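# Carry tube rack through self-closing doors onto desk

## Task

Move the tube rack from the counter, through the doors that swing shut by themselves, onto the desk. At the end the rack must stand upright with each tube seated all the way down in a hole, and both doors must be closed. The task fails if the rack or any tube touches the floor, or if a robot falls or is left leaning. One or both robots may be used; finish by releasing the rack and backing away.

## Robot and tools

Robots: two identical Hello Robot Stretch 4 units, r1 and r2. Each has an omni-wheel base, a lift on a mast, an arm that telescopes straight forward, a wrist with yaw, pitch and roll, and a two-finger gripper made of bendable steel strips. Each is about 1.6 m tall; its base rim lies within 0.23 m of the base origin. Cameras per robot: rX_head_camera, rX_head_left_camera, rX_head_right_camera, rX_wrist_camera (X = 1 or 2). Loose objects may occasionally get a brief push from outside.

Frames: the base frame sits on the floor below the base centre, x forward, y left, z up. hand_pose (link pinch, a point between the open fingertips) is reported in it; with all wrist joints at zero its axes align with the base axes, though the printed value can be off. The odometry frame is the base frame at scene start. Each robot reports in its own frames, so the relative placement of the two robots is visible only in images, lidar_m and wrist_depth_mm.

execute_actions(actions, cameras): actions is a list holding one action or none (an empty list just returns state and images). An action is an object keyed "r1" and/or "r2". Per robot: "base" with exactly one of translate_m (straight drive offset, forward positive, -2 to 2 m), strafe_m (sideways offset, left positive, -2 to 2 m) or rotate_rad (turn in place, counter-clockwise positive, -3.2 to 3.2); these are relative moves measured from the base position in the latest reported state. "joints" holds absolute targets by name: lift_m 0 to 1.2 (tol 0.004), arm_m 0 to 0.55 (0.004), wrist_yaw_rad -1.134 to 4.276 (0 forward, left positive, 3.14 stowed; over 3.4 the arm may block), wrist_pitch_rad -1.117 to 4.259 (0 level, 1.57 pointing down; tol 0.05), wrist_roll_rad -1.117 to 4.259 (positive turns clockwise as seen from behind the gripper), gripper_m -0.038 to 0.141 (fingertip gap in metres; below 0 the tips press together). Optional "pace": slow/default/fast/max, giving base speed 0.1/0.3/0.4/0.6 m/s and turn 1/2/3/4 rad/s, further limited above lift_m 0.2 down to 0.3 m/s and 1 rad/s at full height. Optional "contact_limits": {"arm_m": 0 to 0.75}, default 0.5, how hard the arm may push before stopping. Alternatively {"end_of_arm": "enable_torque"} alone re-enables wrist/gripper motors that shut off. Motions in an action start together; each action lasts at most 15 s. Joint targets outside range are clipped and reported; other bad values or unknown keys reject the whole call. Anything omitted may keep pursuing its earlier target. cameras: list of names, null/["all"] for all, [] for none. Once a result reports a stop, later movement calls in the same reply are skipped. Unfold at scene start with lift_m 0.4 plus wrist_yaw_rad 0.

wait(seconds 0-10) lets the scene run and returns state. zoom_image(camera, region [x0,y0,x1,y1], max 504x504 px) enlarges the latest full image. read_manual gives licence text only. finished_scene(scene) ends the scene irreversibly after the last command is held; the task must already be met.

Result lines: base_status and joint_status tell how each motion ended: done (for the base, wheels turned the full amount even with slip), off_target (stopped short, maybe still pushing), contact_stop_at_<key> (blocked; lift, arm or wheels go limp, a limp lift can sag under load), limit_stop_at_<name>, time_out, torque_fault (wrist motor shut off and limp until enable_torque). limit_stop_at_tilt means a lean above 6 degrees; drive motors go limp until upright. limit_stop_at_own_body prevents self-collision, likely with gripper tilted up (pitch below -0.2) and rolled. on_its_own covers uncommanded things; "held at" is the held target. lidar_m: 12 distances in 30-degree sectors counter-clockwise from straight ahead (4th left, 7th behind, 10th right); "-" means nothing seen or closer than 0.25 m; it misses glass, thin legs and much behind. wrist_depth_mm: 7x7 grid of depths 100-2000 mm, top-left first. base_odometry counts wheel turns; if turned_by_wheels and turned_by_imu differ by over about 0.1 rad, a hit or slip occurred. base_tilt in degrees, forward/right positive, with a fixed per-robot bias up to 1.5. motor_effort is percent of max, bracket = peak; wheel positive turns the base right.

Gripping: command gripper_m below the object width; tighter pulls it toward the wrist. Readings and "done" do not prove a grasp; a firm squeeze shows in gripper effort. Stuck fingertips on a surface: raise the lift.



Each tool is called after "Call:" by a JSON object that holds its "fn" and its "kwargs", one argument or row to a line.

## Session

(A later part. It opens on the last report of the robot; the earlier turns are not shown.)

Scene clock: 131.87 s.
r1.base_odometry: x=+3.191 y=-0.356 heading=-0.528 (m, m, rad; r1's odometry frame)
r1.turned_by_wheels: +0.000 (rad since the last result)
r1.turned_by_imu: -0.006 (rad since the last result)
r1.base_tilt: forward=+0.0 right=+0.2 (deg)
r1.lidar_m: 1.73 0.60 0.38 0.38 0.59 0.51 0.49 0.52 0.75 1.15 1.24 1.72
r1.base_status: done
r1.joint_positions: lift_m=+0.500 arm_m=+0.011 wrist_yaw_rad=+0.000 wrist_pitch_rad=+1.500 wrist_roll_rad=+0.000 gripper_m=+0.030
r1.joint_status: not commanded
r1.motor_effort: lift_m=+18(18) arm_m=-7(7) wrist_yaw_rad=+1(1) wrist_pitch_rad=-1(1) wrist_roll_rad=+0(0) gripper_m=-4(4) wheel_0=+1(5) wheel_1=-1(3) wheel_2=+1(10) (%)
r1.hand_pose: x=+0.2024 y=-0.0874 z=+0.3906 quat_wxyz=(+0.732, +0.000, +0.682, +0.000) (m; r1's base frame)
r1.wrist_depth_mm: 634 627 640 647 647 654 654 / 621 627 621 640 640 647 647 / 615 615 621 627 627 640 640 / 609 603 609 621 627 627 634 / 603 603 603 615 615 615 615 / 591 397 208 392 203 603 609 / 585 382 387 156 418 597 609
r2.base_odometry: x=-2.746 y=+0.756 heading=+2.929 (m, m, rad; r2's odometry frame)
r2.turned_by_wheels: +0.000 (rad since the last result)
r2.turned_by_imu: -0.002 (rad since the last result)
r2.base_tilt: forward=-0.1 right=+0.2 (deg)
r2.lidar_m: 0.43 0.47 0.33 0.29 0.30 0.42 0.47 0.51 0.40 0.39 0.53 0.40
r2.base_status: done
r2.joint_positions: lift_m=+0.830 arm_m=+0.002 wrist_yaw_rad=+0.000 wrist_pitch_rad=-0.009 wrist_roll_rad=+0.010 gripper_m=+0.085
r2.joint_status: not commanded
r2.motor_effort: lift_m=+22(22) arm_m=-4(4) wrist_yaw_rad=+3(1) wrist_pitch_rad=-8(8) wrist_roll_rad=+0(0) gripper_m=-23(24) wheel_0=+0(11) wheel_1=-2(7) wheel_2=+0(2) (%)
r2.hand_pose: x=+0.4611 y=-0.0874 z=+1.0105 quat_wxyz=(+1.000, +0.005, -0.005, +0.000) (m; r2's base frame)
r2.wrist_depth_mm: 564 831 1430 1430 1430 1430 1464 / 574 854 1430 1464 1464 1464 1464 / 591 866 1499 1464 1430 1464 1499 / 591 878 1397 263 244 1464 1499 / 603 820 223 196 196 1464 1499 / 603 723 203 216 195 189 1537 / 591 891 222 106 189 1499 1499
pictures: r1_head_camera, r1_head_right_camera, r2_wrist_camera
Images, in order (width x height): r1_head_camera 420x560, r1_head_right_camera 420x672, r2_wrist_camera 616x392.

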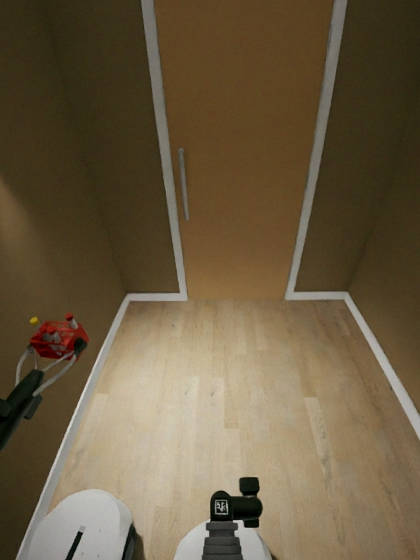

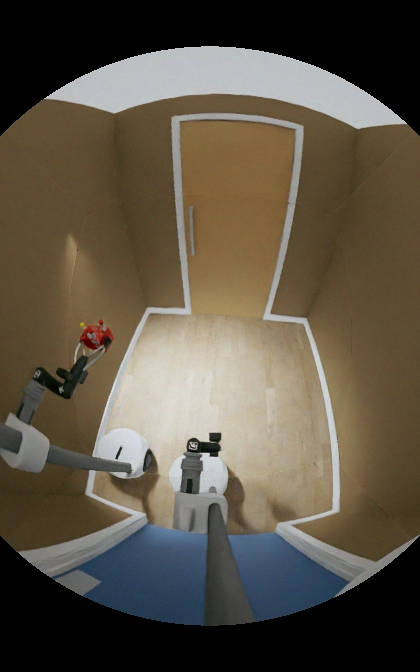

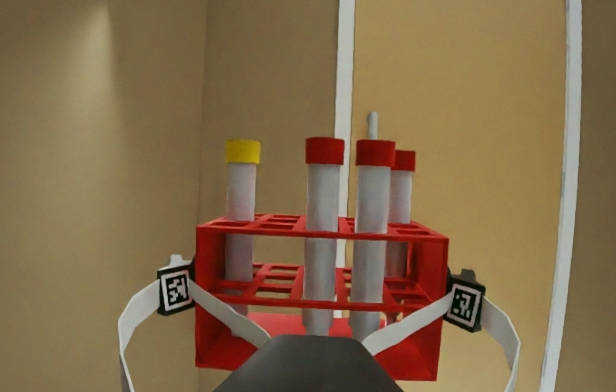

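Call:
{"fn": "execute_actions", "kwargs": {
  "actions": [
    {"r1":{"base":{"translate_m":0.86},"joints":{"lift_m":0.7,"wrist_pitch_rad":0,"gripper_m":0.09},"pace":"fast"}}
  ],
  "cameras": ["r1_wrist_camera"]
}}

Call:
{"fn": "execute_actions", "kwargs": {
  "actions": [
    {"r1":{"base":{"rotate_rad":0.69},"joints":{"wrist_yaw_rad":-0.7,"arm_m":0.2}}}
  ],
  "cameras": []
}}

Call:
{"fn": "execute_actions", "kwargs": {
  "actions": [
    {"r1":{"joints":{"arm_m":0.41}}}
  ],
  "cameras": ["r1_wrist_camera","r1_head_camera"]
}}

Scene clock: 135.90 s.
r1.base_odometry: x=+3.934 y=-0.789 heading=-0.528 (m, m, rad; r1's odometry frame)
r1.turned_by_wheels: +0.000 (rad since the last result)
r1.turned_by_imu: -0.004 (rad since the last result)
r1.base_tilt: forward=+0.3 right=+0.3 (deg)
r1.lidar_m: 0.85 0.97 0.89 0.86 0.50 0.65 1.35 1.42 1.22 1.17 1.25 0.94
r1.base_status: done
r1.joint_positions: lift_m=+0.700 arm_m=+0.011 wrist_yaw_rad=+0.000 wrist_pitch_rad=+0.002 wrist_roll_rad=+0.000 gripper_m=+0.090
r1.joint_status: all done
r1.motor_effort: lift_m=+26(27) arm_m=-7(7) wrist_yaw_rad=+0(0) wrist_pitch_rad=-8(12) wrist_roll_rad=+0(1) gripper_m=-3(2) wheel_0=+0(5) wheel_1=-1(3) wheel_2=+1(11) (%)
r1.hand_pose: x=+0.4706 y=-0.0874 z=+0.8771 quat_wxyz=(+1.000, +0.000, +0.001, +0.000) (m; r1's base frame)
r1.wrist_depth_mm: 676 676 676 683 683 676 683 / 676 683 676 676 676 676 676 / 676 676 676 676 676 668 676 / 676 668 676 683 676 676 668 / 676 683 676 683 676 676 676 / 676 661 213 676 199 676 676 / 668 676 668 143 668 668 676
r2.base_odometry: x=-2.746 y=+0.756 heading=+2.929 (m, m, rad; r2's odometry frame)
r2.turned_by_wheels: +0.000 (rad since the last result)
r2.turned_by_imu: -0.001 (rad since the last result)
r2.base_tilt: forward=-0.1 right=+0.2 (deg)
r2.lidar_m: 0.43 0.46 0.31 0.30 0.32 0.44 0.50 0.51 0.78 1.72 0.87 0.44
r2.base_status: not commanded
r2.joint_positions: lift_m=+0.830 arm_m=+0.002 wrist_yaw_rad=+0.000 wrist_pitch_rad=-0.009 wrist_roll_rad=+0.010 gripper_m=+0.085
r2.joint_status: not commanded
r2.motor_effort: lift_m=+22(22) arm_m=-5(4) wrist_yaw_rad=+1(1) wrist_pitch_rad=-8(8) wrist_roll_rad=+0(0) gripper_m=-24(24) wheel_0=+0(0) wheel_1=-2(3) wheel_2=+0(0) (%)
r2.hand_pose: x=+0.4611 y=-0.0874 z=+1.0105 quat_wxyz=(+1.000, +0.005, -0.005, +0.000) (m; r2's base frame)
r2.wrist_depth_mm: 569 820 1430 1430 1430 1430 1430 / 574 842 1464 1430 1464 1464 1464 / 591 866 1430 1430 1464 1464 1464 / 597 878 1397 264 243 1464 1499 / 597 820 223 196 198 1499 647 / 597 723 203 216 194 189 1499 / 597 891 222 106 189 1499 1499
pictures: r1_wrist_camera
Images, in order (width x height): r1_wrist_camera 616x392.

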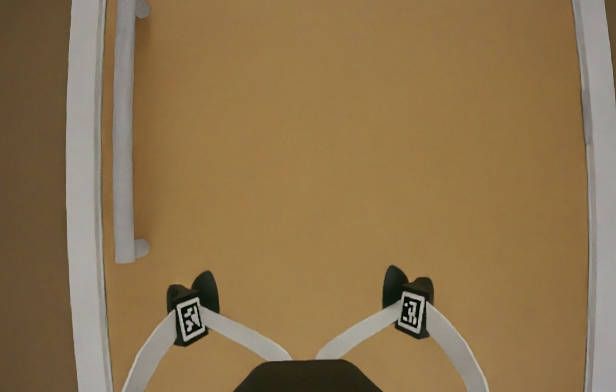

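Scene clock: 137.57 s.
r1.base_odometry: x=+3.934 y=-0.789 heading=+0.162 (m, m, rad; r1's odometry frame)
r1.turned_by_wheels: +0.690 (rad since the last result)
r1.turned_by_imu: +0.698 (rad since the last result)
r1.base_tilt: forward=+0.0 right=+0.1 (deg)
r1.lidar_m: 1.02 0.88 0.88 0.49 0.76 1.37 1.47 1.20 1.18 1.11 0.90 0.86
r1.base_status: done
r1.joint_positions: lift_m=+0.700 arm_m=+0.199 wrist_yaw_rad=-0.700 wrist_pitch_rad=+0.002 wrist_roll_rad=+0.000 gripper_m=+0.090
r1.joint_status: all done
r1.motor_effort: lift_m=+26(25) arm_m=+6(7) wrist_yaw_rad=-1(8) wrist_pitch_rad=-7(8) wrist_roll_rad=+1(1) gripper_m=-3(1) wheel_0=+0(6) wheel_1=-2(7) wheel_2=-1(10) (%)
r1.hand_pose: x=+0.5340 y=-0.2527 z=+0.8771 quat_wxyz=(+0.939, +0.000, +0.001, -0.343) (m; r1's base frame)
r1.wrist_depth_mm: 580 574 569 585 585 591 585 / 585 580 569 585 585 585 585 / 574 574 564 585 585 585 585 / 574 580 569 574 580 580 585 / 569 574 564 585 580 580 585 / 574 574 213 574 199 580 580 / 574 574 569 143 580 580 580
r2.base_odometry: x=-2.746 y=+0.756 heading=+2.929 (m, m, rad; r2's odometry frame)
r2.turned_by_wheels: +0.000 (rad since the last result)
r2.turned_by_imu: +0.000 (rad since the last result)
r2.base_tilt: forward=-0.1 right=+0.2 (deg)
r2.lidar_m: 0.42 0.47 0.32 0.29 0.32 0.43 0.49 0.52 0.79 1.73 0.92 0.43
r2.base_status: not commanded
r2.joint_positions: lift_m=+0.830 arm_m=+0.002 wrist_yaw_rad=+0.000 wrist_pitch_rad=-0.009 wrist_roll_rad=+0.010 gripper_m=+0.085
r2.joint_status: not commanded
r2.motor_effort: lift_m=+22(22) arm_m=-4(4) wrist_yaw_rad=+1(0) wrist_pitch_rad=-9(7) wrist_roll_rad=+0(0) gripper_m=-24(26) wheel_0=+0(0) wheel_1=-2(2) wheel_2=+0(1) (%)
r2.hand_pose: x=+0.4611 y=-0.0874 z=+1.0105 quat_wxyz=(+1.000, +0.005, -0.005, +0.000) (m; r2's base frame)
r2.wrist_depth_mm: 564 831 1430 1464 1464 1430 1430 / 574 854 1430 1430 1464 1464 1430 / 591 878 1464 1430 1430 1430 1464 / 597 878 1397 263 244 1464 1464 / 591 831 223 196 198 691 609 / 597 723 203 216 195 189 1499 / 591 891 222 106 189 1499 1499
pictures: none
No camera images: the call's "cameras" was empty. Leave "cameras" out to get every camera's image.

Scene clock: 139.30 s.
r1.base_odometry: x=+3.934 y=-0.789 heading=+0.162 (m, m, rad; r1's odometry frame)
r1.turned_by_wheels: +0.000 (rad since the last result)
r1.turned_by_imu: -0.001 (rad since the last result)
r1.base_tilt: forward=-0.1 right=+0.2 (deg)
r1.lidar_m: 1.03 0.88 0.87 0.48 0.76 1.36 1.48 1.19 1.17 1.09 0.92 0.87
r1.base_status: not commanded
r1.joint_positions: lift_m=+0.700 arm_m=+0.409 wrist_yaw_rad=-0.700 wrist_pitch_rad=+0.002 wrist_roll_rad=+0.000 gripper_m=+0.090
r1.joint_status: all done
r1.motor_effort: lift_m=+25(25) arm_m=+7(7) wrist_yaw_rad=+0(1) wrist_pitch_rad=-7(7) wrist_roll_rad=+0(1) gripper_m=+1(3) wheel_0=+0(0) wheel_1=-2(2) wheel_2=+0(1) (%)
r1.hand_pose: x=+0.7440 y=-0.2527 z=+0.8772 quat_wxyz=(+0.939, +0.000, +0.001, -0.343) (m; r1's base frame)
r1.wrist_depth_mm: 424 424 424 424 427 427 427 / 418 421 424 424 427 427 427 / 418 418 418 418 421 427 427 / 421 421 418 424 424 421 424 / 415 418 421 421 424 424 424 / 418 421 213 418 198 424 424 / 418 418 418 143 421 424 424
r2.base_odometry: x=-2.746 y=+0.756 heading=+2.929 (m, m, rad; r2's odometry frame)
r2.turned_by_wheels: +0.000 (rad since the last result)
r2.turned_by_imu: +0.000 (rad since the last result)
r2.base_tilt: forward=-0.1 right=+0.2 (deg)
r2.lidar_m: 0.42 0.46 0.31 0.29 0.31 0.44 0.49 0.50 0.80 1.72 0.90 0.44
r2.base_status: not commanded
r2.joint_positions: lift_m=+0.830 arm_m=+0.002 wrist_yaw_rad=+0.000 wrist_pitch_rad=-0.009 wrist_roll_rad=+0.010 gripper_m=+0.085
r2.joint_status: not commanded
r2.motor_effort: lift_m=+22(22) arm_m=-4(4) wrist_yaw_rad=+1(3) wrist_pitch_rad=-8(8) wrist_roll_rad=+0(0) gripper_m=-23(23) wheel_0=+0(0) wheel_1=-2(2) wheel_2=+0(0) (%)
r2.hand_pose: x=+0.4611 y=-0.0874 z=+1.0105 quat_wxyz=(+1.000, +0.005, -0.005, +0.000) (m; r2's base frame)
r2.wrist_depth_mm: 569 831 1430 1430 1430 1430 1430 / 574 842 1430 1430 1430 1464 1464 / 585 866 1464 1430 1464 1464 1464 / 591 878 1397 264 243 1464 1464 / 603 831 223 197 198 707 609 / 603 707 203 216 195 189 1537 / 597 891 221 106 189 1499 1537
pictures: r1_head_camera, r1_wrist_camera
Images, in order (width x height): r1_head_camera 420x560, r1_wrist_camera 616x392.

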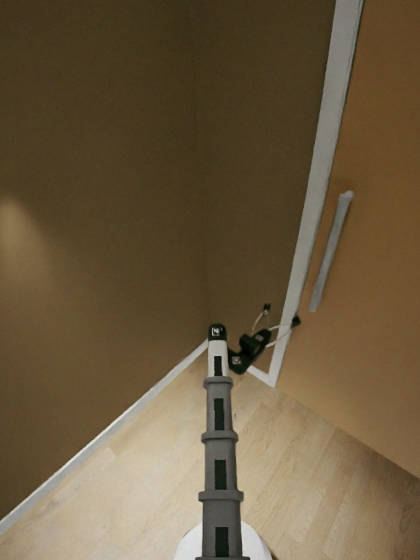

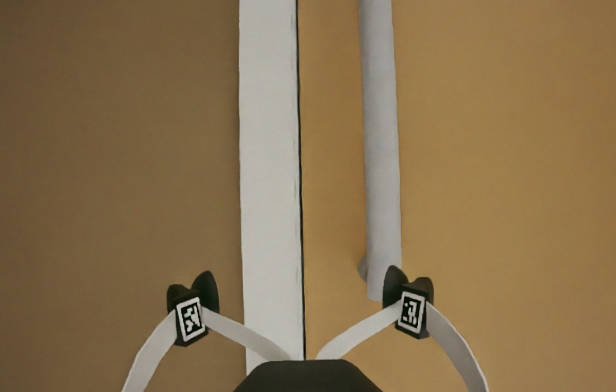

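Call:
{"fn": "execute_actions", "kwargs": {
  "actions": [
    {"r1":{"base":{"strafe_m":-0.1},"joints":{"lift_m":0.73}}}
  ],
  "cameras": ["r1_wrist_camera"]
}}

Scene clock: 141.10 s.
r1.base_odometry: x=+3.950 y=-0.888 heading=+0.161 (m, m, rad; r1's odometry frame)
r1.turned_by_wheels: +0.000 (rad since the last result)
r1.turned_by_imu: -0.001 (rad since the last result)
r1.base_tilt: forward=+0.0 right=+0.2 (deg)
r1.lidar_m: 0.92 0.95 0.95 0.60 0.88 1.44 1.38 1.10 1.12 1.01 0.86 0.81
r1.base_status: done
r1.joint_positions: lift_m=+0.730 arm_m=+0.409 wrist_yaw_rad=-0.700 wrist_pitch_rad=+0.002 wrist_roll_rad=+0.000 gripper_m=+0.090
r1.joint_status: all done
r1.motor_effort: lift_m=+26(28) arm_m=+7(7) wrist_yaw_rad=-1(1) wrist_pitch_rad=-7(7) wrist_roll_rad=+0(0) gripper_m=-3(1) wheel_0=-1(9) wheel_1=+0(8) wheel_2=-1(0) (%)
r1.hand_pose: x=+0.7440 y=-0.2527 z=+0.9071 quat_wxyz=(+0.939, +0.000, +0.001, -0.343) (m; r1's base frame)
r1.wrist_depth_mm: 355 355 357 359 359 362 362 / 353 355 357 357 359 359 362 / 355 353 357 357 359 359 362 / 355 353 353 286 355 355 359 / 351 353 355 283 357 357 357 / 353 353 213 285 198 357 357 / 349 351 342 143 355 357 357
r2.base_odometry: x=-2.746 y=+0.756 heading=+2.929 (m, m, rad; r2's odometry frame)
r2.turned_by_wheels: +0.000 (rad since the last result)
r2.turned_by_imu: +0.000 (rad since the last result)
r2.base_tilt: forward=-0.1 right=+0.2 (deg)
r2.lidar_m: 0.43 0.46 0.33 0.30 0.30 0.40 0.49 0.50 0.79 1.70 0.98 0.45
r2.base_status: not commanded
r2.joint_positions: lift_m=+0.830 arm_m=+0.002 wrist_yaw_rad=+0.000 wrist_pitch_rad=-0.009 wrist_roll_rad=+0.010 gripper_m=+0.085
r2.joint_status: not commanded
r2.motor_effort: lift_m=+22(22) arm_m=-4(4) wrist_yaw_rad=+3(3) wrist_pitch_rad=-8(8) wrist_roll_rad=-1(0) gripper_m=-24(25) wheel_0=+0(0) wheel_1=-2(2) wheel_2=+0(1) (%)
r2.hand_pose: x=+0.4611 y=-0.0874 z=+1.0105 quat_wxyz=(+1.000, +0.005, -0.005, +0.000) (m; r2's base frame)
r2.wrist_depth_mm: 569 831 1430 1430 1430 1464 1430 / 574 842 1464 1430 1430 1464 1464 / 585 866 1430 1464 1464 1464 1464 / 597 878 1397 263 243 1464 1464 / 597 831 223 196 198 1499 1499 / 597 723 203 216 194 189 1464 / 597 891 221 106 189 1499 1499
pictures: r1_wrist_camera
Images, in order (width x height): r1_wrist_camera 616x392.

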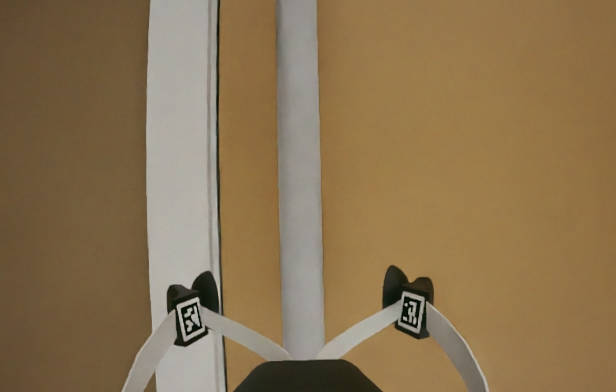

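Call:
{"fn": "execute_actions", "kwargs": {
  "actions": [
    {"r1":{"base":{"strafe_m":-0.066},"joints":{"arm_m":0.487},"pace":"slow","contact_limits":{"arm_m":0.3}}}
  ],
  "cameras": []
}}

Call:
{"fn": "execute_actions", "kwargs": {
  "actions": [
    {"r1":{"joints":{"gripper_m":-0.03}}}
  ],
  "cameras": ["r1_wrist_camera"]
}}

Scene clock: 144.53 s.
r1.base_odometry: x=+3.961 y=-0.953 heading=+0.161 (m, m, rad; r1's odometry frame)
r1.turned_by_wheels: +0.000 (rad since the last result)
r1.turned_by_imu: -0.001 (rad since the last result)
r1.base_tilt: forward=+0.4 right=+0.2 (deg)
r1.lidar_m: 0.92 1.02 0.99 0.67 0.94 1.45 1.33 1.08 1.04 0.96 0.81 0.77
r1.base_status: done
r1.joint_positions: lift_m=+0.730 arm_m=+0.486 wrist_yaw_rad=-0.700 wrist_pitch_rad=+0.002 wrist_roll_rad=+0.000 gripper_m=+0.090
r1.joint_status: all done
r1.motor_effort: lift_m=+26(26) arm_m=+7(8) wrist_yaw_rad=+0(1) wrist_pitch_rad=-7(7) wrist_roll_rad=+0(1) gripper_m=+0(1) wheel_0=+2(5) wheel_1=-3(4) wheel_2=-1(1) (%)
r1.contact_limits: arm_m 0.3
r1.hand_pose: x=+0.8210 y=-0.2527 z=+0.9071 quat_wxyz=(+0.939, +0.000, +0.001, -0.343) (m; r1's base frame)
r1.wrist_depth_mm: 253 241 256 179 257 257 - / 254 240 256 179 256 256 258 / 253 240 255 178 256 257 257 / 252 240 255 178 257 256 256 / 252 239 255 176 254 257 257 / 252 239 212 176 198 255 256 / 251 237 254 143 254 255 -
r2.base_odometry: x=-2.746 y=+0.756 heading=+2.929 (m, m, rad; r2's odometry frame)
r2.turned_by_wheels: +0.000 (rad since the last result)
r2.turned_by_imu: +0.000 (rad since the last result)
r2.base_tilt: forward=-0.1 right=+0.2 (deg)
r2.lidar_m: 0.43 0.47 0.32 0.29 0.31 0.43 0.49 0.50 0.79 1.73 1.07 0.45
r2.base_status: not commanded
r2.joint_positions: lift_m=+0.830 arm_m=+0.002 wrist_yaw_rad=+0.000 wrist_pitch_rad=-0.009 wrist_roll_rad=+0.010 gripper_m=+0.085
r2.joint_status: not commanded
r2.motor_effort: lift_m=+22(22) arm_m=-4(4) wrist_yaw_rad=+2(1) wrist_pitch_rad=-8(8) wrist_roll_rad=+0(0) gripper_m=-25(25) wheel_0=+0(0) wheel_1=-2(2) wheel_2=+0(1) (%)
r2.hand_pose: x=+0.4611 y=-0.0874 z=+1.0105 quat_wxyz=(+1.000, +0.005, -0.005, +0.000) (m; r2's base frame)
r2.wrist_depth_mm: 569 831 1430 1430 1464 1464 1430 / 574 854 1430 1430 1464 1464 1499 / 585 866 1430 1430 1464 1499 1464 / 597 891 1397 263 244 1499 1464 / 597 831 223 196 198 1464 1499 / 597 715 204 216 194 189 1499 / 591 878 221 106 189 1499 1499
pictures: none
No camera images: the call's "cameras" was empty. Leave "cameras" out to get every camera's image.

Scene clock: 146.43 s.
r1.base_odometry: x=+3.961 y=-0.953 heading=+0.161 (m, m, rad; r1's odometry frame)
r1.turned_by_wheels: +0.000 (rad since the last result)
r1.turned_by_imu: -0.001 (rad since the last result)
r1.base_tilt: forward=+0.1 right=+0.1 (deg)
r1.lidar_m: 0.83 1.00 1.00 0.66 0.94 1.46 1.31 1.07 1.06 0.99 0.81 0.78
r1.base_status: not commanded
r1.joint_positions: lift_m=+0.730 arm_m=+0.486 wrist_yaw_rad=-0.700 wrist_pitch_rad=+0.002 wrist_roll_rad=+0.000 gripper_m=-0.030
r1.joint_status: all done
r1.motor_effort: lift_m=+26(26) arm_m=+5(7) wrist_yaw_rad=-1(7) wrist_pitch_rad=-6(7) wrist_roll_rad=+1(1) gripper_m=-14(15) wheel_0=+1(2) wheel_1=-2(3) wheel_2=-1(1) (%)
r1.hand_pose: x=+0.8213 y=-0.2527 z=+0.9071 quat_wxyz=(+0.939, +0.000, +0.001, -0.343) (m; r1's base frame)
r1.wrist_depth_mm: 254 241 242 165 246 247 - / 252 240 243 165 245 246 249 / 252 240 242 164 244 247 247 / 252 240 241 163 244 246 246 / 252 240 241 163 243 246 245 / 250 238 239 162 242 245 245 / 251 238 239 160 242 243 -
r2.base_odometry: x=-2.746 y=+0.756 heading=+2.929 (m, m, rad; r2's odometry frame)
r2.turned_by_wheels: +0.000 (rad since the last result)
r2.turned_by_imu: +0.000 (rad since the last result)
r2.base_tilt: forward=-0.1 right=+0.2 (deg)
r2.lidar_m: 0.41 0.46 0.32 0.28 0.32 0.43 0.48 0.50 0.80 1.71 1.06 0.43
r2.base_status: not commanded
r2.joint_positions: lift_m=+0.830 arm_m=+0.002 wrist_yaw_rad=+0.000 wrist_pitch_rad=-0.009 wrist_roll_rad=+0.010 gripper_m=+0.085
r2.joint_status: not commanded
r2.motor_effort: lift_m=+22(22) arm_m=-4(4) wrist_yaw_rad=+0(1) wrist_pitch_rad=-8(9) wrist_roll_rad=+0(1) gripper_m=-25(24) wheel_0=+0(0) wheel_1=-2(2) wheel_2=+0(1) (%)
r2.hand_pose: x=+0.4611 y=-0.0874 z=+1.0105 quat_wxyz=(+1.000, +0.005, -0.005, +0.000) (m; r2's base frame)
r2.wrist_depth_mm: 564 820 1430 1430 1397 1464 1430 / 574 854 1430 1464 1430 1464 1464 / 585 866 1430 1464 1464 1430 1464 / 591 878 1397 263 243 1464 1464 / 597 831 223 197 198 1464 1499 / 603 723 203 215 195 189 1499 / 597 891 221 107 189 1499 1537
pictures: r1_wrist_camera
Images, in order (width x height): r1_wrist_camera 616x392.

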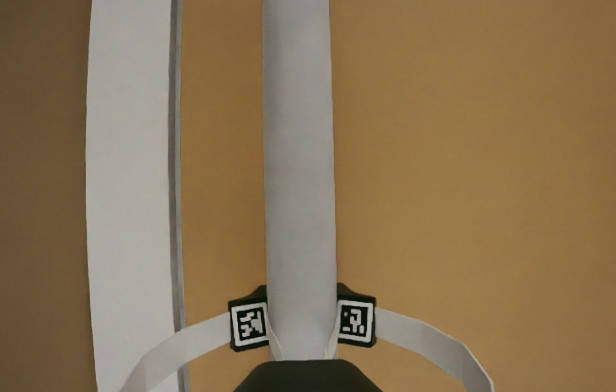

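Call:
{"fn": "execute_actions", "kwargs": {
  "actions": [
    {"r1":{"base":{"strafe_m":0.06},"joints":{"arm_m":0.377},"pace":"slow"}}
  ],
  "cameras": []
}}

Call:
{"fn": "execute_actions", "kwargs": {
  "actions": [
    {"r1":{"base":{"strafe_m":0.058},"joints":{"arm_m":0.247},"pace":"slow"}}
  ],
  "cameras": []
}}

Call:
{"fn": "execute_actions", "kwargs": {
  "actions": [
    {"r1":{"base":{"translate_m":-0.54},"joints":{"arm_m":0.35}}}
  ],
  "cameras": ["r1_wrist_camera"]
}}

Scene clock: 149.27 s.
r1.base_odometry: x=+3.951 y=-0.893 heading=+0.162 (m, m, rad; r1's odometry frame)
r1.turned_by_wheels: +0.000 (rad since the last result)
r1.turned_by_imu: -0.001 (rad since the last result)
r1.base_tilt: forward=+0.1 right=+0.1 (deg)
r1.lidar_m: 0.79 0.96 0.95 0.61 0.89 1.42 1.37 1.14 1.10 1.00 0.77 0.69
r1.base_status: done
r1.joint_positions: lift_m=+0.730 arm_m=+0.378 wrist_yaw_rad=-0.695 wrist_pitch_rad=+0.002 wrist_roll_rad=+0.000 gripper_m=-0.030
r1.joint_status: all done
r1.motor_effort: lift_m=+26(26) arm_m=-8(7) wrist_yaw_rad=-12(24) wrist_pitch_rad=-7(7) wrist_roll_rad=+0(1) gripper_m=-16(14) wheel_0=+1(12) wheel_1=+1(5) wheel_2=+1(8) (%)
r1.hand_pose: x=+0.7148 y=-0.2520 z=+0.9071 quat_wxyz=(+0.940, +0.000, +0.001, -0.341) (m; r1's base frame)
r1.wrist_depth_mm: 375 377 236 163 255 268 277 / 373 375 234 163 255 267 276 / 375 375 234 163 255 265 274 / 375 373 235 163 253 264 273 / 375 373 235 163 253 265 273 / 373 373 211 163 250 265 272 / 373 362 232 159 250 263 273
r2.base_odometry: x=-2.746 y=+0.756 heading=+2.929 (m, m, rad; r2's odometry frame)
r2.turned_by_wheels: +0.000 (rad since the last result)
r2.turned_by_imu: +0.000 (rad since the last result)
r2.base_tilt: forward=-0.1 right=+0.2 (deg)
r2.lidar_m: 0.42 0.47 0.33 0.30 0.31 0.41 0.49 0.49 0.79 1.73 1.00 0.42
r2.base_status: not commanded
r2.joint_positions: lift_m=+0.830 arm_m=+0.002 wrist_yaw_rad=+0.000 wrist_pitch_rad=-0.009 wrist_roll_rad=+0.010 gripper_m=+0.085
r2.joint_status: not commanded
r2.motor_effort: lift_m=+22(22) arm_m=-4(4) wrist_yaw_rad=+1(1) wrist_pitch_rad=-8(8) wrist_roll_rad=+0(0) gripper_m=-24(23) wheel_0=+0(0) wheel_1=-2(2) wheel_2=+0(0) (%)
r2.hand_pose: x=+0.4611 y=-0.0874 z=+1.0105 quat_wxyz=(+1.000, +0.005, -0.005, +0.000) (m; r2's base frame)
r2.wrist_depth_mm: 569 820 1430 1430 1308 1397 1464 / 574 831 1430 1464 1336 1366 1430 / 585 878 1430 1464 1336 1397 1464 / 591 866 1397 263 244 1430 1464 / 597 831 223 196 198 1430 1499 / 597 723 203 216 195 189 1499 / 597 891 222 106 189 1499 1499
pictures: none
No camera images: the call's "cameras" was empty. Leave "cameras" out to get every camera's image.

Scene clock: 151.83 s.
r1.base_odometry: x=+3.942 y=-0.836 heading=+0.162 (m, m, rad; r1's odometry frame)
r1.turned_by_wheels: +0.000 (rad since the last result)
r1.turned_by_imu: -0.001 (rad since the last result)
r1.base_tilt: forward=+0.1 right=+0.2 (deg)
r1.lidar_m: 1.00 0.88 0.90 0.56 0.82 1.38 1.39 1.15 1.14 1.06 0.71 0.58
r1.base_status: done
r1.joint_positions: lift_m=+0.730 arm_m=+0.248 wrist_yaw_rad=-0.697 wrist_pitch_rad=+0.002 wrist_roll_rad=+0.000 gripper_m=-0.030
r1.joint_status: all done
r1.motor_effort: lift_m=+26(26) arm_m=-8(9) wrist_yaw_rad=-7(27) wrist_pitch_rad=-7(7) wrist_roll_rad=+0(1) gripper_m=-15(17) wheel_0=-1(13) wheel_1=+1(5) wheel_2=-1(9) (%)
r1.hand_pose: x=+0.5843 y=-0.2523 z=+0.9071 quat_wxyz=(+0.940, +0.000, +0.001, -0.342) (m; r1's base frame)
r1.wrist_depth_mm: 512 512 230 164 273 301 327 / 512 512 230 164 271 300 327 / 508 508 230 164 271 298 325 / 508 512 229 164 270 297 322 / 508 508 229 163 270 297 322 / 508 504 211 163 263 297 320 / 508 508 223 159 260 296 320
r2.base_odometry: x=-2.746 y=+0.756 heading=+2.929 (m, m, rad; r2's odometry frame)
r2.turned_by_wheels: +0.000 (rad since the last result)
r2.turned_by_imu: +0.000 (rad since the last result)
r2.base_tilt: forward=-0.1 right=+0.2 (deg)
r2.lidar_m: 0.42 0.46 0.31 0.29 0.32 0.44 0.49 0.49 0.77 1.72 0.95 0.42
r2.base_status: not commanded
r2.joint_positions: lift_m=+0.830 arm_m=+0.002 wrist_yaw_rad=+0.000 wrist_pitch_rad=-0.009 wrist_roll_rad=+0.010 gripper_m=+0.085
r2.joint_status: not commanded
r2.motor_effort: lift_m=+22(22) arm_m=-4(4) wrist_yaw_rad=+3(1) wrist_pitch_rad=-8(8) wrist_roll_rad=-1(1) gripper_m=-25(24) wheel_0=+0(0) wheel_1=-2(2) wheel_2=+0(0) (%)
r2.hand_pose: x=+0.4611 y=-0.0874 z=+1.0105 quat_wxyz=(+1.000, +0.005, -0.005, +0.000) (m; r2's base frame)
r2.wrist_depth_mm: 569 831 1430 1430 1205 1308 1430 / 580 842 1430 1430 1229 1308 1430 / 585 866 1464 1464 1182 1308 1464 / 591 891 1397 263 244 1308 1464 / 597 831 223 196 198 1336 1464 / 591 723 203 216 195 189 1499 / 591 891 222 106 189 1397 1499
pictures: none
No camera images: the call's "cameras" was empty. Leave "cameras" out to get every camera's image.

Scene clock: 155.13 s.
r1.base_odometry: x=+3.409 y=-0.924 heading=+0.161 (m, m, rad; r1's odometry frame)
r1.turned_by_wheels: +0.000 (rad since the last result)
r1.turned_by_imu: +0.008 (rad since the last result)
r1.base_tilt: forward=+0.1 right=+0.2 (deg)
r1.lidar_m: 0.68 0.79 0.76 0.87 0.99 0.96 0.95 0.80 0.80 0.91 1.14 0.61
r1.base_status: done
r1.joint_positions: lift_m=+0.730 arm_m=+0.349 wrist_yaw_rad=-0.698 wrist_pitch_rad=+0.002 wrist_roll_rad=+0.000 gripper_m=-0.030
r1.joint_status: all done
r1.motor_effort: lift_m=+25(26) arm_m=+4(7) wrist_yaw_rad=-5(50) wrist_pitch_rad=-7(8) wrist_roll_rad=+1(2) gripper_m=-14(17) wheel_0=-1(18) wheel_1=-1(8) wheel_2=+1(22) (%)
r1.hand_pose: x=+0.6848 y=-0.2524 z=+0.9072 quat_wxyz=(+0.940, +0.000, +0.001, -0.342) (m; r1's base frame)
r1.wrist_depth_mm: 145 169 202 141 379 654 854 / 147 169 202 141 373 634 842 / 147 169 202 141 366 615 842 / 147 169 200 141 364 609 831 / 147 168 200 141 362 603 842 / 145 167 180 141 325 603 831 / 145 151 190 138 325 603 842
r2.base_odometry: x=-2.746 y=+0.756 heading=+2.929 (m, m, rad; r2's odometry frame)
r2.turned_by_wheels: +0.000 (rad since the last result)
r2.turned_by_imu: +0.000 (rad since the last result)
r2.base_tilt: forward=-0.1 right=+0.2 (deg)
r2.lidar_m: 0.43 0.45 0.33 0.30 0.31 0.43 0.50 0.50 0.78 0.97 0.82 0.45
r2.base_status: not commanded
r2.joint_positions: lift_m=+0.830 arm_m=+0.002 wrist_yaw_rad=+0.000 wrist_pitch_rad=-0.009 wrist_roll_rad=+0.010 gripper_m=+0.085
r2.joint_status: not commanded
r2.motor_effort: lift_m=+22(22) arm_m=-4(4) wrist_yaw_rad=+1(2) wrist_pitch_rad=-8(7) wrist_roll_rad=+0(1) gripper_m=-24(24) wheel_0=+0(0) wheel_1=-2(2) wheel_2=+0(0) (%)
r2.hand_pose: x=+0.4611 y=-0.0874 z=+1.0105 quat_wxyz=(+1.000, +0.005, -0.005, +0.000) (m; r2's base frame)
r2.wrist_depth_mm: 569 831 1430 1430 - - 931 / 574 842 1464 1464 - - 931 / 585 878 1430 1430 - - 976 / 591 878 1430 263 243 - 854 / 597 831 223 196 198 - 904 / 597 715 203 216 194 189 1499 / 591 891 222 106 189 - 1464
pictures: r1_wrist_camera
Images, in order (width x height): r1_wrist_camera 616x392.

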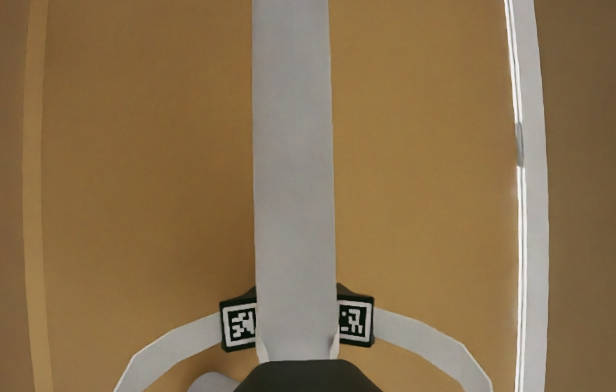

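Call:
{"fn": "execute_actions", "kwargs": {
  "actions": [
    {"r1":{"base":{"strafe_m":-0.045},"joints":{"arm_m":0.235,"wrist_yaw_rad":-0.55},"pace":"slow"},"r2":{"base":{"translate_m":0.35},"pace":"slow"}}
  ],
  "cameras": []
}}

Call:
{"fn": "execute_actions", "kwargs": {
  "actions": [
    {"r1":{"base":{"strafe_m":-0.07},"joints":{"arm_m":0.125,"wrist_yaw_rad":-0.4},"pace":"slow"},"r2":{"base":{"translate_m":0.25},"pace":"slow"}}
  ],
  "cameras": []
}}

Call:
{"fn": "execute_actions", "kwargs": {
  "actions": [
    {"r1":{"base":{"strafe_m":-0.08},"joints":{"arm_m":0.01},"pace":"slow"},"r2":{"base":{"strafe_m":-0.3}}}
  ],
  "cameras": ["r1_wrist_camera","r2_head_camera","r2_head_right_camera","r2_wrist_camera"]
}}

Scene clock: 160.57 s.
r1.base_odometry: x=+3.416 y=-0.968 heading=+0.162 (m, m, rad; r1's odometry frame)
r1.turned_by_wheels: +0.001 (rad since the last result)
r1.turned_by_imu: -0.001 (rad since the last result)
r1.base_tilt: forward=+0.1 right=+0.1 (deg)
r1.lidar_m: 0.57 0.80 0.76 1.24 1.02 0.98 0.93 0.77 0.75 0.88 1.08 0.56
r1.base_status: done
r1.joint_positions: lift_m=+0.730 arm_m=+0.236 wrist_yaw_rad=-0.548 wrist_pitch_rad=+0.003 wrist_roll_rad=+0.000 gripper_m=-0.030
r1.joint_status: all done
r1.motor_effort: lift_m=+25(25) arm_m=-7(13) wrist_yaw_rad=-6(55) wrist_pitch_rad=-7(7) wrist_roll_rad=+0(0) gripper_m=-12(17) wheel_0=+3(18) wheel_1=+0(5) wheel_2=+4(13) (%)
r1.hand_pose: x=+0.6080 y=-0.2249 z=+0.9071 quat_wxyz=(+0.963, +0.000, +0.001, -0.270) (m; r1's base frame)
r1.wrist_depth_mm: 150 171 202 140 355 564 788 / 150 171 202 140 351 549 798 / 150 171 202 139 347 539 809 / 151 170 200 139 343 525 809 / 149 170 200 139 340 521 809 / 149 168 180 139 310 521 809 / 149 155 191 138 309 525 798
r2.base_odometry: x=-3.088 y=+0.829 heading=+2.929 (m, m, rad; r2's odometry frame)
r2.turned_by_wheels: +0.000 (rad since the last result)
r2.turned_by_imu: -0.002 (rad since the last result)
r2.base_tilt: forward=-0.2 right=+0.2 (deg)
r2.lidar_m: 0.42 0.48 0.32 0.32 0.33 0.45 0.84 0.87 1.26 0.76 0.78 0.43
r2.base_status: done
r2.joint_positions: lift_m=+0.830 arm_m=+0.002 wrist_yaw_rad=+0.000 wrist_pitch_rad=-0.009 wrist_roll_rad=+0.010 gripper_m=+0.085
r2.joint_status: not commanded
r2.motor_effort: lift_m=+22(22) arm_m=-4(4) wrist_yaw_rad=+1(1) wrist_pitch_rad=-8(8) wrist_roll_rad=+0(0) gripper_m=-23(24) wheel_0=+2(5) wheel_1=+1(4) wheel_2=+0(7) (%)
r2.hand_pose: x=+0.4611 y=-0.0874 z=+1.0105 quat_wxyz=(+1.000, +0.005, -0.005, +0.000) (m; r2's base frame)
r2.wrist_depth_mm: 585 854 1098 1098 - - - / 597 878 1118 1098 - - - / 609 891 1118 1118 - - - / 615 917 1118 262 244 - - / 615 866 223 197 198 - - / 621 741 203 216 194 189 - / 615 931 223 106 189 - -
pictures: none
No camera images: the call's "cameras" was empty. Leave "cameras" out to get every camera's image.

Scene clock: 164.33 s.
r1.base_odometry: x=+3.428 y=-1.037 heading=+0.164 (m, m, rad; r1's odometry frame)
r1.turned_by_wheels: +0.002 (rad since the last result)
r1.turned_by_imu: +0.002 (rad since the last result)
r1.base_tilt: forward=+0.1 right=+0.1 (deg)
r1.lidar_m: 0.49 0.82 0.83 1.29 1.06 1.00 0.86 0.71 0.69 0.81 1.10 0.47
r1.base_status: done
r1.joint_positions: lift_m=+0.730 arm_m=+0.126 wrist_yaw_rad=-0.392 wrist_pitch_rad=+0.003 wrist_roll_rad=+0.000 gripper_m=-0.030
r1.joint_status: all done
r1.on_its_own: wrist_yaw_rad is at rest, and its effort (-24) is outside its rest range (-13 to +13)
r1.motor_effort: lift_m=+25(25) arm_m=-6(13) wrist_yaw_rad=-24(54) wrist_pitch_rad=-10(9) wrist_roll_rad=+0(0) gripper_m=-11(18) wheel_0=+14(18) wheel_1=+2(4) wheel_2=+6(11) (%)
r1.hand_pose: x=+0.5302 y=-0.1909 z=+0.9070 quat_wxyz=(+0.981, +0.000, +0.001, -0.195) (m; r1's base frame)
r1.wrist_depth_mm: 155 177 195 260 338 492 759 / 154 177 196 149 330 484 750 / 154 177 196 146 330 473 732 / 153 177 195 144 330 469 732 / 153 176 194 143 327 466 723 / 154 174 172 142 325 466 723 / 152 155 173 135 178 469 732
r2.base_odometry: x=-3.333 y=+0.882 heading=+2.929 (m, m, rad; r2's odometry frame)
r2.turned_by_wheels: +0.000 (rad since the last result)
r2.turned_by_imu: -0.002 (rad since the last result)
r2.base_tilt: forward=-0.2 right=+0.2 (deg)
r2.lidar_m: 0.41 0.48 0.34 0.31 0.34 0.47 1.09 1.21 1.60 0.80 0.77 0.43
r2.base_status: done
r2.joint_positions: lift_m=+0.830 arm_m=+0.002 wrist_yaw_rad=+0.000 wrist_pitch_rad=-0.009 wrist_roll_rad=+0.010 gripper_m=+0.085
r2.joint_status: not commanded
r2.motor_effort: lift_m=+22(22) arm_m=-4(4) wrist_yaw_rad=+3(1) wrist_pitch_rad=-8(8) wrist_roll_rad=+1(0) gripper_m=-23(24) wheel_0=+1(5) wheel_1=+0(3) wheel_2=-1(6) (%)
r2.hand_pose: x=+0.4611 y=-0.0874 z=+1.0105 quat_wxyz=(+1.000, +0.005, -0.005, +0.000) (m; r2's base frame)
r2.wrist_depth_mm: 603 866 878 866 - - - / 609 866 878 866 - - - / 621 878 878 878 - - - / 627 878 891 866 245 - - / 627 878 224 198 200 - - / 627 759 203 216 195 189 - / 634 904 222 106 189 - -
pictures: none
No camera images: the call's "cameras" was empty. Leave "cameras" out to get every camera's image.

Scene clock: 166.77 s.
r1.base_odometry: x=+3.441 y=-1.116 heading=+0.164 (m, m, rad; r1's odometry frame)
r1.turned_by_wheels: +0.000 (rad since the last result)
r1.turned_by_imu: +0.004 (rad since the last result)
r1.base_tilt: forward=+0.1 right=+0.0 (deg)
r1.lidar_m: 0.34 0.57 0.58 1.35 1.12 1.05 0.80 0.64 0.63 0.75 1.13 0.34
r1.base_status: done
r1.joint_positions: lift_m=+0.730 arm_m=+0.011 wrist_yaw_rad=-0.401 wrist_pitch_rad=+0.003 wrist_roll_rad=-0.001 gripper_m=-0.030
r1.joint_status: all done
r1.motor_effort: lift_m=+25(25) arm_m=-6(8) wrist_yaw_rad=+1(54) wrist_pitch_rad=-9(9) wrist_roll_rad=+1(2) gripper_m=-17(16) wheel_0=+4(24) wheel_1=-1(1) wheel_2=+2(8) (%)
r1.hand_pose: x=+0.4137 y=-0.1930 z=+0.9070 quat_wxyz=(+0.980, +0.000, +0.001, -0.199) (m; r1's base frame)
r1.wrist_depth_mm: 129 153 180 117 404 831 809 / 128 153 180 117 397 831 809 / 128 153 181 116 389 842 809 / 128 153 180 116 387 820 820 / 127 152 179 116 382 798 820 / 126 150 172 115 330 798 809 / 126 140 169 114 353 699 809
r2.base_odometry: x=-3.270 y=+1.175 heading=+2.929 (m, m, rad; r2's odometry frame)
r2.turned_by_wheels: +0.000 (rad since the last result)
r2.turned_by_imu: +0.000 (rad since the last result)
r2.base_tilt: forward=-0.2 right=+0.2 (deg)
r2.lidar_m: 0.43 0.94 0.66 0.61 0.63 0.88 1.10 1.19 0.74 0.57 0.61 0.44
r2.base_status: done
r2.joint_positions: lift_m=+0.830 arm_m=+0.002 wrist_yaw_rad=+0.000 wrist_pitch_rad=-0.009 wrist_roll_rad=+0.010 gripper_m=+0.085
r2.joint_status: not commanded
r2.motor_effort: lift_m=+22(22) arm_m=-4(4) wrist_yaw_rad=+0(0) wrist_pitch_rad=-7(8) wrist_roll_rad=+0(1) gripper_m=-24(25) wheel_0=-1(9) wheel_1=-1(9) wheel_2=+0(0) (%)
r2.hand_pose: x=+0.4611 y=-0.0874 z=+1.0105 quat_wxyz=(+1.000, +0.005, -0.005, +0.000) (m; r2's base frame)
r2.wrist_depth_mm: 866 878 878 - - - - / 866 878 878 - - - - / 891 891 891 - - - - / 878 904 891 - 244 - - / 904 904 223 198 198 - - / 904 904 203 216 194 189 - / 917 904 222 106 189 - 1921
pictures: r1_wrist_camera, r2_head_camera, r2_head_right_camera, r2_wrist_camera
Images, in order (width x height): r1_wrist_camera 616x392, r2_head_camera 420x560, r2_head_right_camera 420x672, r2_wrist_camera 616x392.

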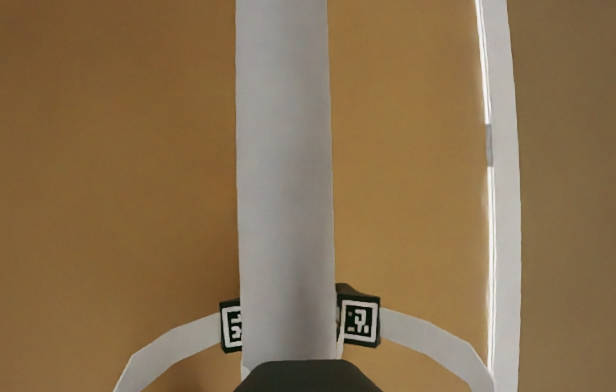

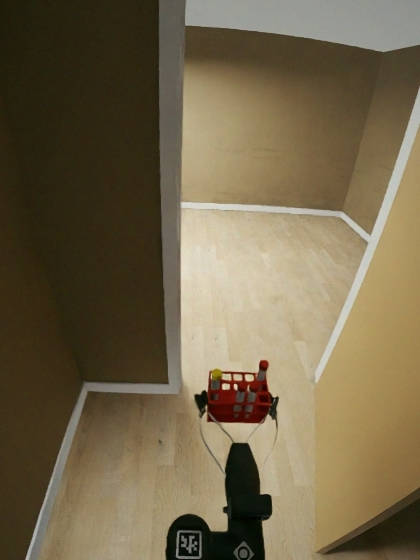

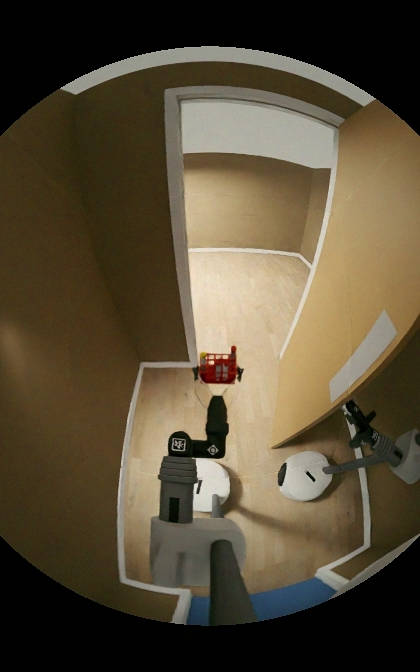

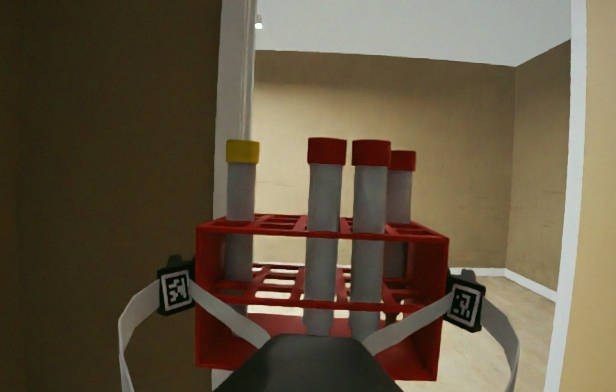

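Call:
{"fn": "execute_actions", "kwargs": {
  "actions": [
    {"r2":{"base":{"translate_m":0.3}}}
  ],
  "cameras": []
}}

Call:
{"fn": "execute_actions", "kwargs": {
  "actions": [
    {"r2":{"base":{"strafe_m":-0.23}}}
  ],
  "cameras": ["r2_head_camera","r2_head_right_camera"]
}}

Scene clock: 169.63 s.
r1.base_odometry: x=+3.441 y=-1.116 heading=+0.164 (m, m, rad; r1's odometry frame)
r1.turned_by_wheels: +0.000 (rad since the last result)
r1.turned_by_imu: -0.001 (rad since the last result)
r1.base_tilt: forward=+0.1 right=+0.2 (deg)
r1.lidar_m: 0.32 0.63 1.40 1.36 1.13 1.06 0.79 0.67 0.64 0.73 1.12 0.34
r1.base_status: not commanded
r1.joint_positions: lift_m=+0.730 arm_m=+0.011 wrist_yaw_rad=-0.401 wrist_pitch_rad=+0.003 wrist_roll_rad=-0.001 gripper_m=-0.030
r1.joint_status: not commanded
r1.motor_effort: lift_m=+25(24) arm_m=-7(7) wrist_yaw_rad=+1(1) wrist_pitch_rad=-9(9) wrist_roll_rad=+2(1) gripper_m=-14(14) wheel_0=+4(4) wheel_1=-1(1) wheel_2=+1(2) (%)
r1.hand_pose: x=+0.4137 y=-0.1930 z=+0.9070 quat_wxyz=(+0.980, +0.000, +0.001, -0.199) (m; r1's base frame)
r1.wrist_depth_mm: 129 153 181 117 404 842 820 / 128 153 180 117 397 831 809 / 128 153 181 116 389 820 809 / 128 153 180 116 384 809 809 / 127 152 179 116 382 798 831 / 126 150 172 115 332 798 809 / 126 140 169 114 353 691 820
r2.base_odometry: x=-3.563 y=+1.239 heading=+2.929 (m, m, rad; r2's odometry frame)
r2.turned_by_wheels: +0.000 (rad since the last result)
r2.turned_by_imu: -0.001 (rad since the last result)
r2.base_tilt: forward=-0.1 right=+0.2 (deg)
r2.lidar_m: 0.41 0.83 0.65 0.63 0.66 0.88 1.40 1.51 0.64 0.53 0.62 0.44
r2.base_status: done
r2.joint_positions: lift_m=+0.830 arm_m=+0.002 wrist_yaw_rad=+0.000 wrist_pitch_rad=-0.009 wrist_roll_rad=+0.010 gripper_m=+0.085
r2.joint_status: not commanded
r2.motor_effort: lift_m=+22(22) arm_m=-4(4) wrist_yaw_rad=+1(1) wrist_pitch_rad=-7(8) wrist_roll_rad=+0(0) gripper_m=-24(24) wheel_0=+2(8) wheel_1=+2(4) wheel_2=+0(7) (%)
r2.hand_pose: x=+0.4611 y=-0.0874 z=+1.0105 quat_wxyz=(+1.000, +0.005, -0.005, +0.000) (m; r2's base frame)
r2.wrist_depth_mm: 585 585 621 - - - - / 591 591 640 - - - - / 591 597 615 - - - - / 597 597 591 263 243 - - / 603 603 224 197 196 - - / 609 615 203 217 194 189 - / 615 615 222 106 188 - -
pictures: none
No camera images: the call's "cameras" was empty. Leave "cameras" out to get every camera's image.

Scene clock: 171.70 s.
r1.base_odometry: x=+3.441 y=-1.116 heading=+0.164 (m, m, rad; r1's odometry frame)
r1.turned_by_wheels: +0.000 (rad since the last result)
r1.turned_by_imu: -0.001 (rad since the last result)
r1.base_tilt: forward=+0.1 right=+0.3 (deg)
r1.lidar_m: 0.32 0.40 1.41 1.35 1.12 1.05 0.79 0.64 0.65 0.74 1.12 0.34
r1.base_status: not commanded
r1.joint_positions: lift_m=+0.730 arm_m=+0.011 wrist_yaw_rad=-0.401 wrist_pitch_rad=+0.003 wrist_roll_rad=-0.001 gripper_m=-0.030
r1.joint_status: not commanded
r1.motor_effort: lift_m=+24(25) arm_m=-6(7) wrist_yaw_rad=+2(2) wrist_pitch_rad=-8(8) wrist_roll_rad=+1(0) gripper_m=-13(13) wheel_0=+3(4) wheel_1=-1(1) wheel_2=+2(2) (%)
r1.hand_pose: x=+0.4137 y=-0.1930 z=+0.9070 quat_wxyz=(+0.980, +0.000, +0.001, -0.199) (m; r1's base frame)
r1.wrist_depth_mm: 129 153 180 117 402 831 809 / 128 153 181 117 399 831 798 / 128 153 180 116 389 831 820 / 128 153 180 116 387 809 820 / 127 152 179 116 379 798 820 / 126 151 171 115 332 809 809 / 126 140 169 114 351 699 809
r2.base_odometry: x=-3.514 y=+1.464 heading=+2.929 (m, m, rad; r2's odometry frame)
r2.turned_by_wheels: +0.000 (rad since the last result)
r2.turned_by_imu: +0.000 (rad since the last result)
r2.base_tilt: forward=-0.1 right=+0.2 (deg)
r2.lidar_m: 0.44 0.88 0.92 0.87 0.89 1.20 1.41 0.54 0.40 0.29 0.33 0.44
r2.base_status: done
r2.joint_positions: lift_m=+0.830 arm_m=+0.002 wrist_yaw_rad=+0.000 wrist_pitch_rad=-0.009 wrist_roll_rad=+0.010 gripper_m=+0.085
r2.joint_status: not commanded
r2.motor_effort: lift_m=+22(22) arm_m=-4(4) wrist_yaw_rad=+0(0) wrist_pitch_rad=-8(8) wrist_roll_rad=+1(1) gripper_m=-23(22) wheel_0=+0(9) wheel_1=+0(8) wheel_2=+0(1) (%)
r2.hand_pose: x=+0.4611 y=-0.0874 z=+1.0105 quat_wxyz=(+1.000, +0.005, -0.005, +0.000) (m; r2's base frame)
r2.wrist_depth_mm: 585 - - - - - - / 585 - - - - - - / 597 - - - - - - / 609 - - 263 244 - - / 609 - 223 198 196 - - / 609 661 203 217 194 189 715 / 609 1863 222 106 189 - 723
pictures: r2_head_camera, r2_head_right_camera
Images, in order (width x height): r2_head_camera 420x560, r2_head_right_camera 420x672.

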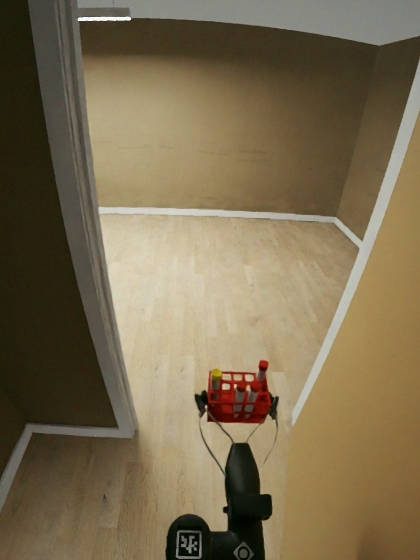

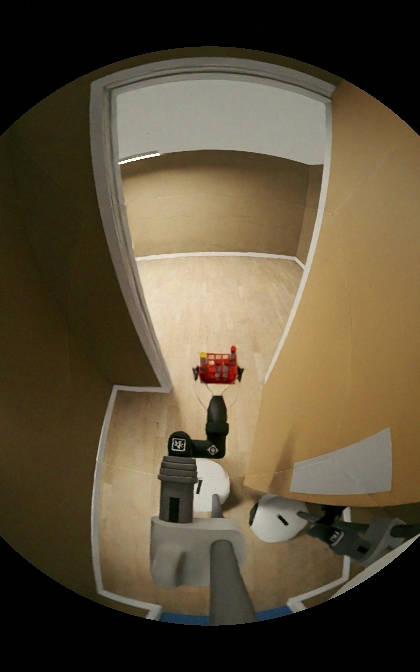

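Call:
{"fn": "execute_actions", "kwargs": {
  "actions": [
    {"r2":{"base":{"translate_m":1.6}}}
  ],
  "cameras": ["r2_head_left_camera","r2_head_right_camera","r2_wrist_camera"]
}}

Scene clock: 178.73 s.
r1.base_odometry: x=+3.441 y=-1.116 heading=+0.164 (m, m, rad; r1's odometry frame)
r1.turned_by_wheels: +0.000 (rad since the last result)
r1.turned_by_imu: -0.002 (rad since the last result)
r1.base_tilt: forward=+0.0 right=+0.1 (deg)
r1.lidar_m: 0.35 1.41 1.41 1.35 1.11 1.04 0.80 0.64 0.65 0.73 1.13 0.32
r1.base_status: not commanded
r1.joint_positions: lift_m=+0.730 arm_m=+0.011 wrist_yaw_rad=-0.401 wrist_pitch_rad=+0.003 wrist_roll_rad=-0.001 gripper_m=-0.030
r1.joint_status: not commanded
r1.motor_effort: lift_m=+25(25) arm_m=-7(7) wrist_yaw_rad=+2(3) wrist_pitch_rad=-8(9) wrist_roll_rad=+1(1) gripper_m=-13(13) wheel_0=+4(3) wheel_1=-1(1) wheel_2=+2(2) (%)
r1.hand_pose: x=+0.4136 y=-0.1930 z=+0.9070 quat_wxyz=(+0.980, +0.000, +0.001, -0.199) (m; r1's base frame)
r1.wrist_depth_mm: 129 153 181 117 404 842 820 / 128 153 181 117 394 831 809 / 128 154 181 116 392 842 798 / 128 153 180 116 387 809 820 / 127 152 179 116 382 798 809 / 126 151 172 116 332 798 809 / 126 140 169 114 353 691 809
r2.base_odometry: x=-5.078 y=+1.801 heading=+2.929 (m, m, rad; r2's odometry frame)
r2.turned_by_wheels: +0.000 (rad since the last result)
r2.turned_by_imu: -0.006 (rad since the last result)
r2.base_tilt: forward=-0.1 right=+0.2 (deg)
r2.lidar_m: 0.43 2.58 1.86 1.78 0.94 0.73 1.48 0.84 0.87 2.16 2.24 0.42
r2.base_status: done
r2.joint_positions: lift_m=+0.830 arm_m=+0.002 wrist_yaw_rad=+0.000 wrist_pitch_rad=-0.009 wrist_roll_rad=+0.010 gripper_m=+0.085
r2.joint_status: not commanded
r2.motor_effort: lift_m=+22(22) arm_m=-4(4) wrist_yaw_rad=+2(2) wrist_pitch_rad=-8(8) wrist_roll_rad=+0(0) gripper_m=-24(26) wheel_0=+0(1) wheel_1=+1(6) wheel_2=+2(12) (%)
r2.hand_pose: x=+0.4611 y=-0.0874 z=+1.0105 quat_wxyz=(+1.000, +0.005, -0.005, +0.000) (m; r2's base frame)
r2.wrist_depth_mm: - - - - - - - / - - - - - - - / - - - - - - - / - - - 263 244 - - / - - 224 197 195 - - / - - 203 216 195 189 - / - 1921 222 106 189 - -
pictures: r2_head_left_camera, r2_head_right_camera, r2_wrist_camera
Images, in order (width x height): r2_head_left_camera 420x672, r2_head_right_camera 420x672, r2_wrist_camera 616x392.

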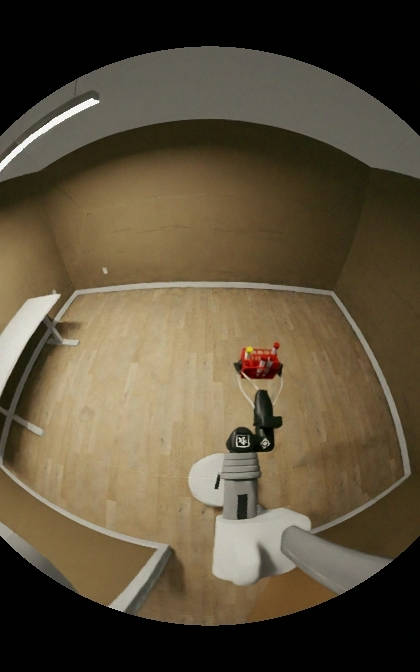

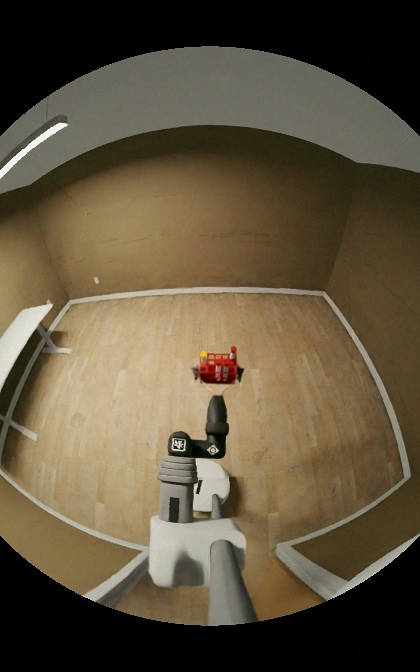

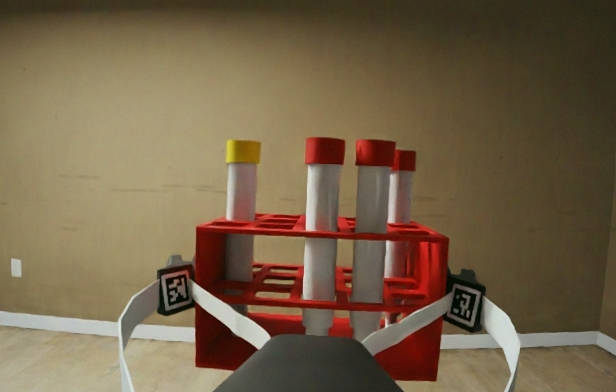

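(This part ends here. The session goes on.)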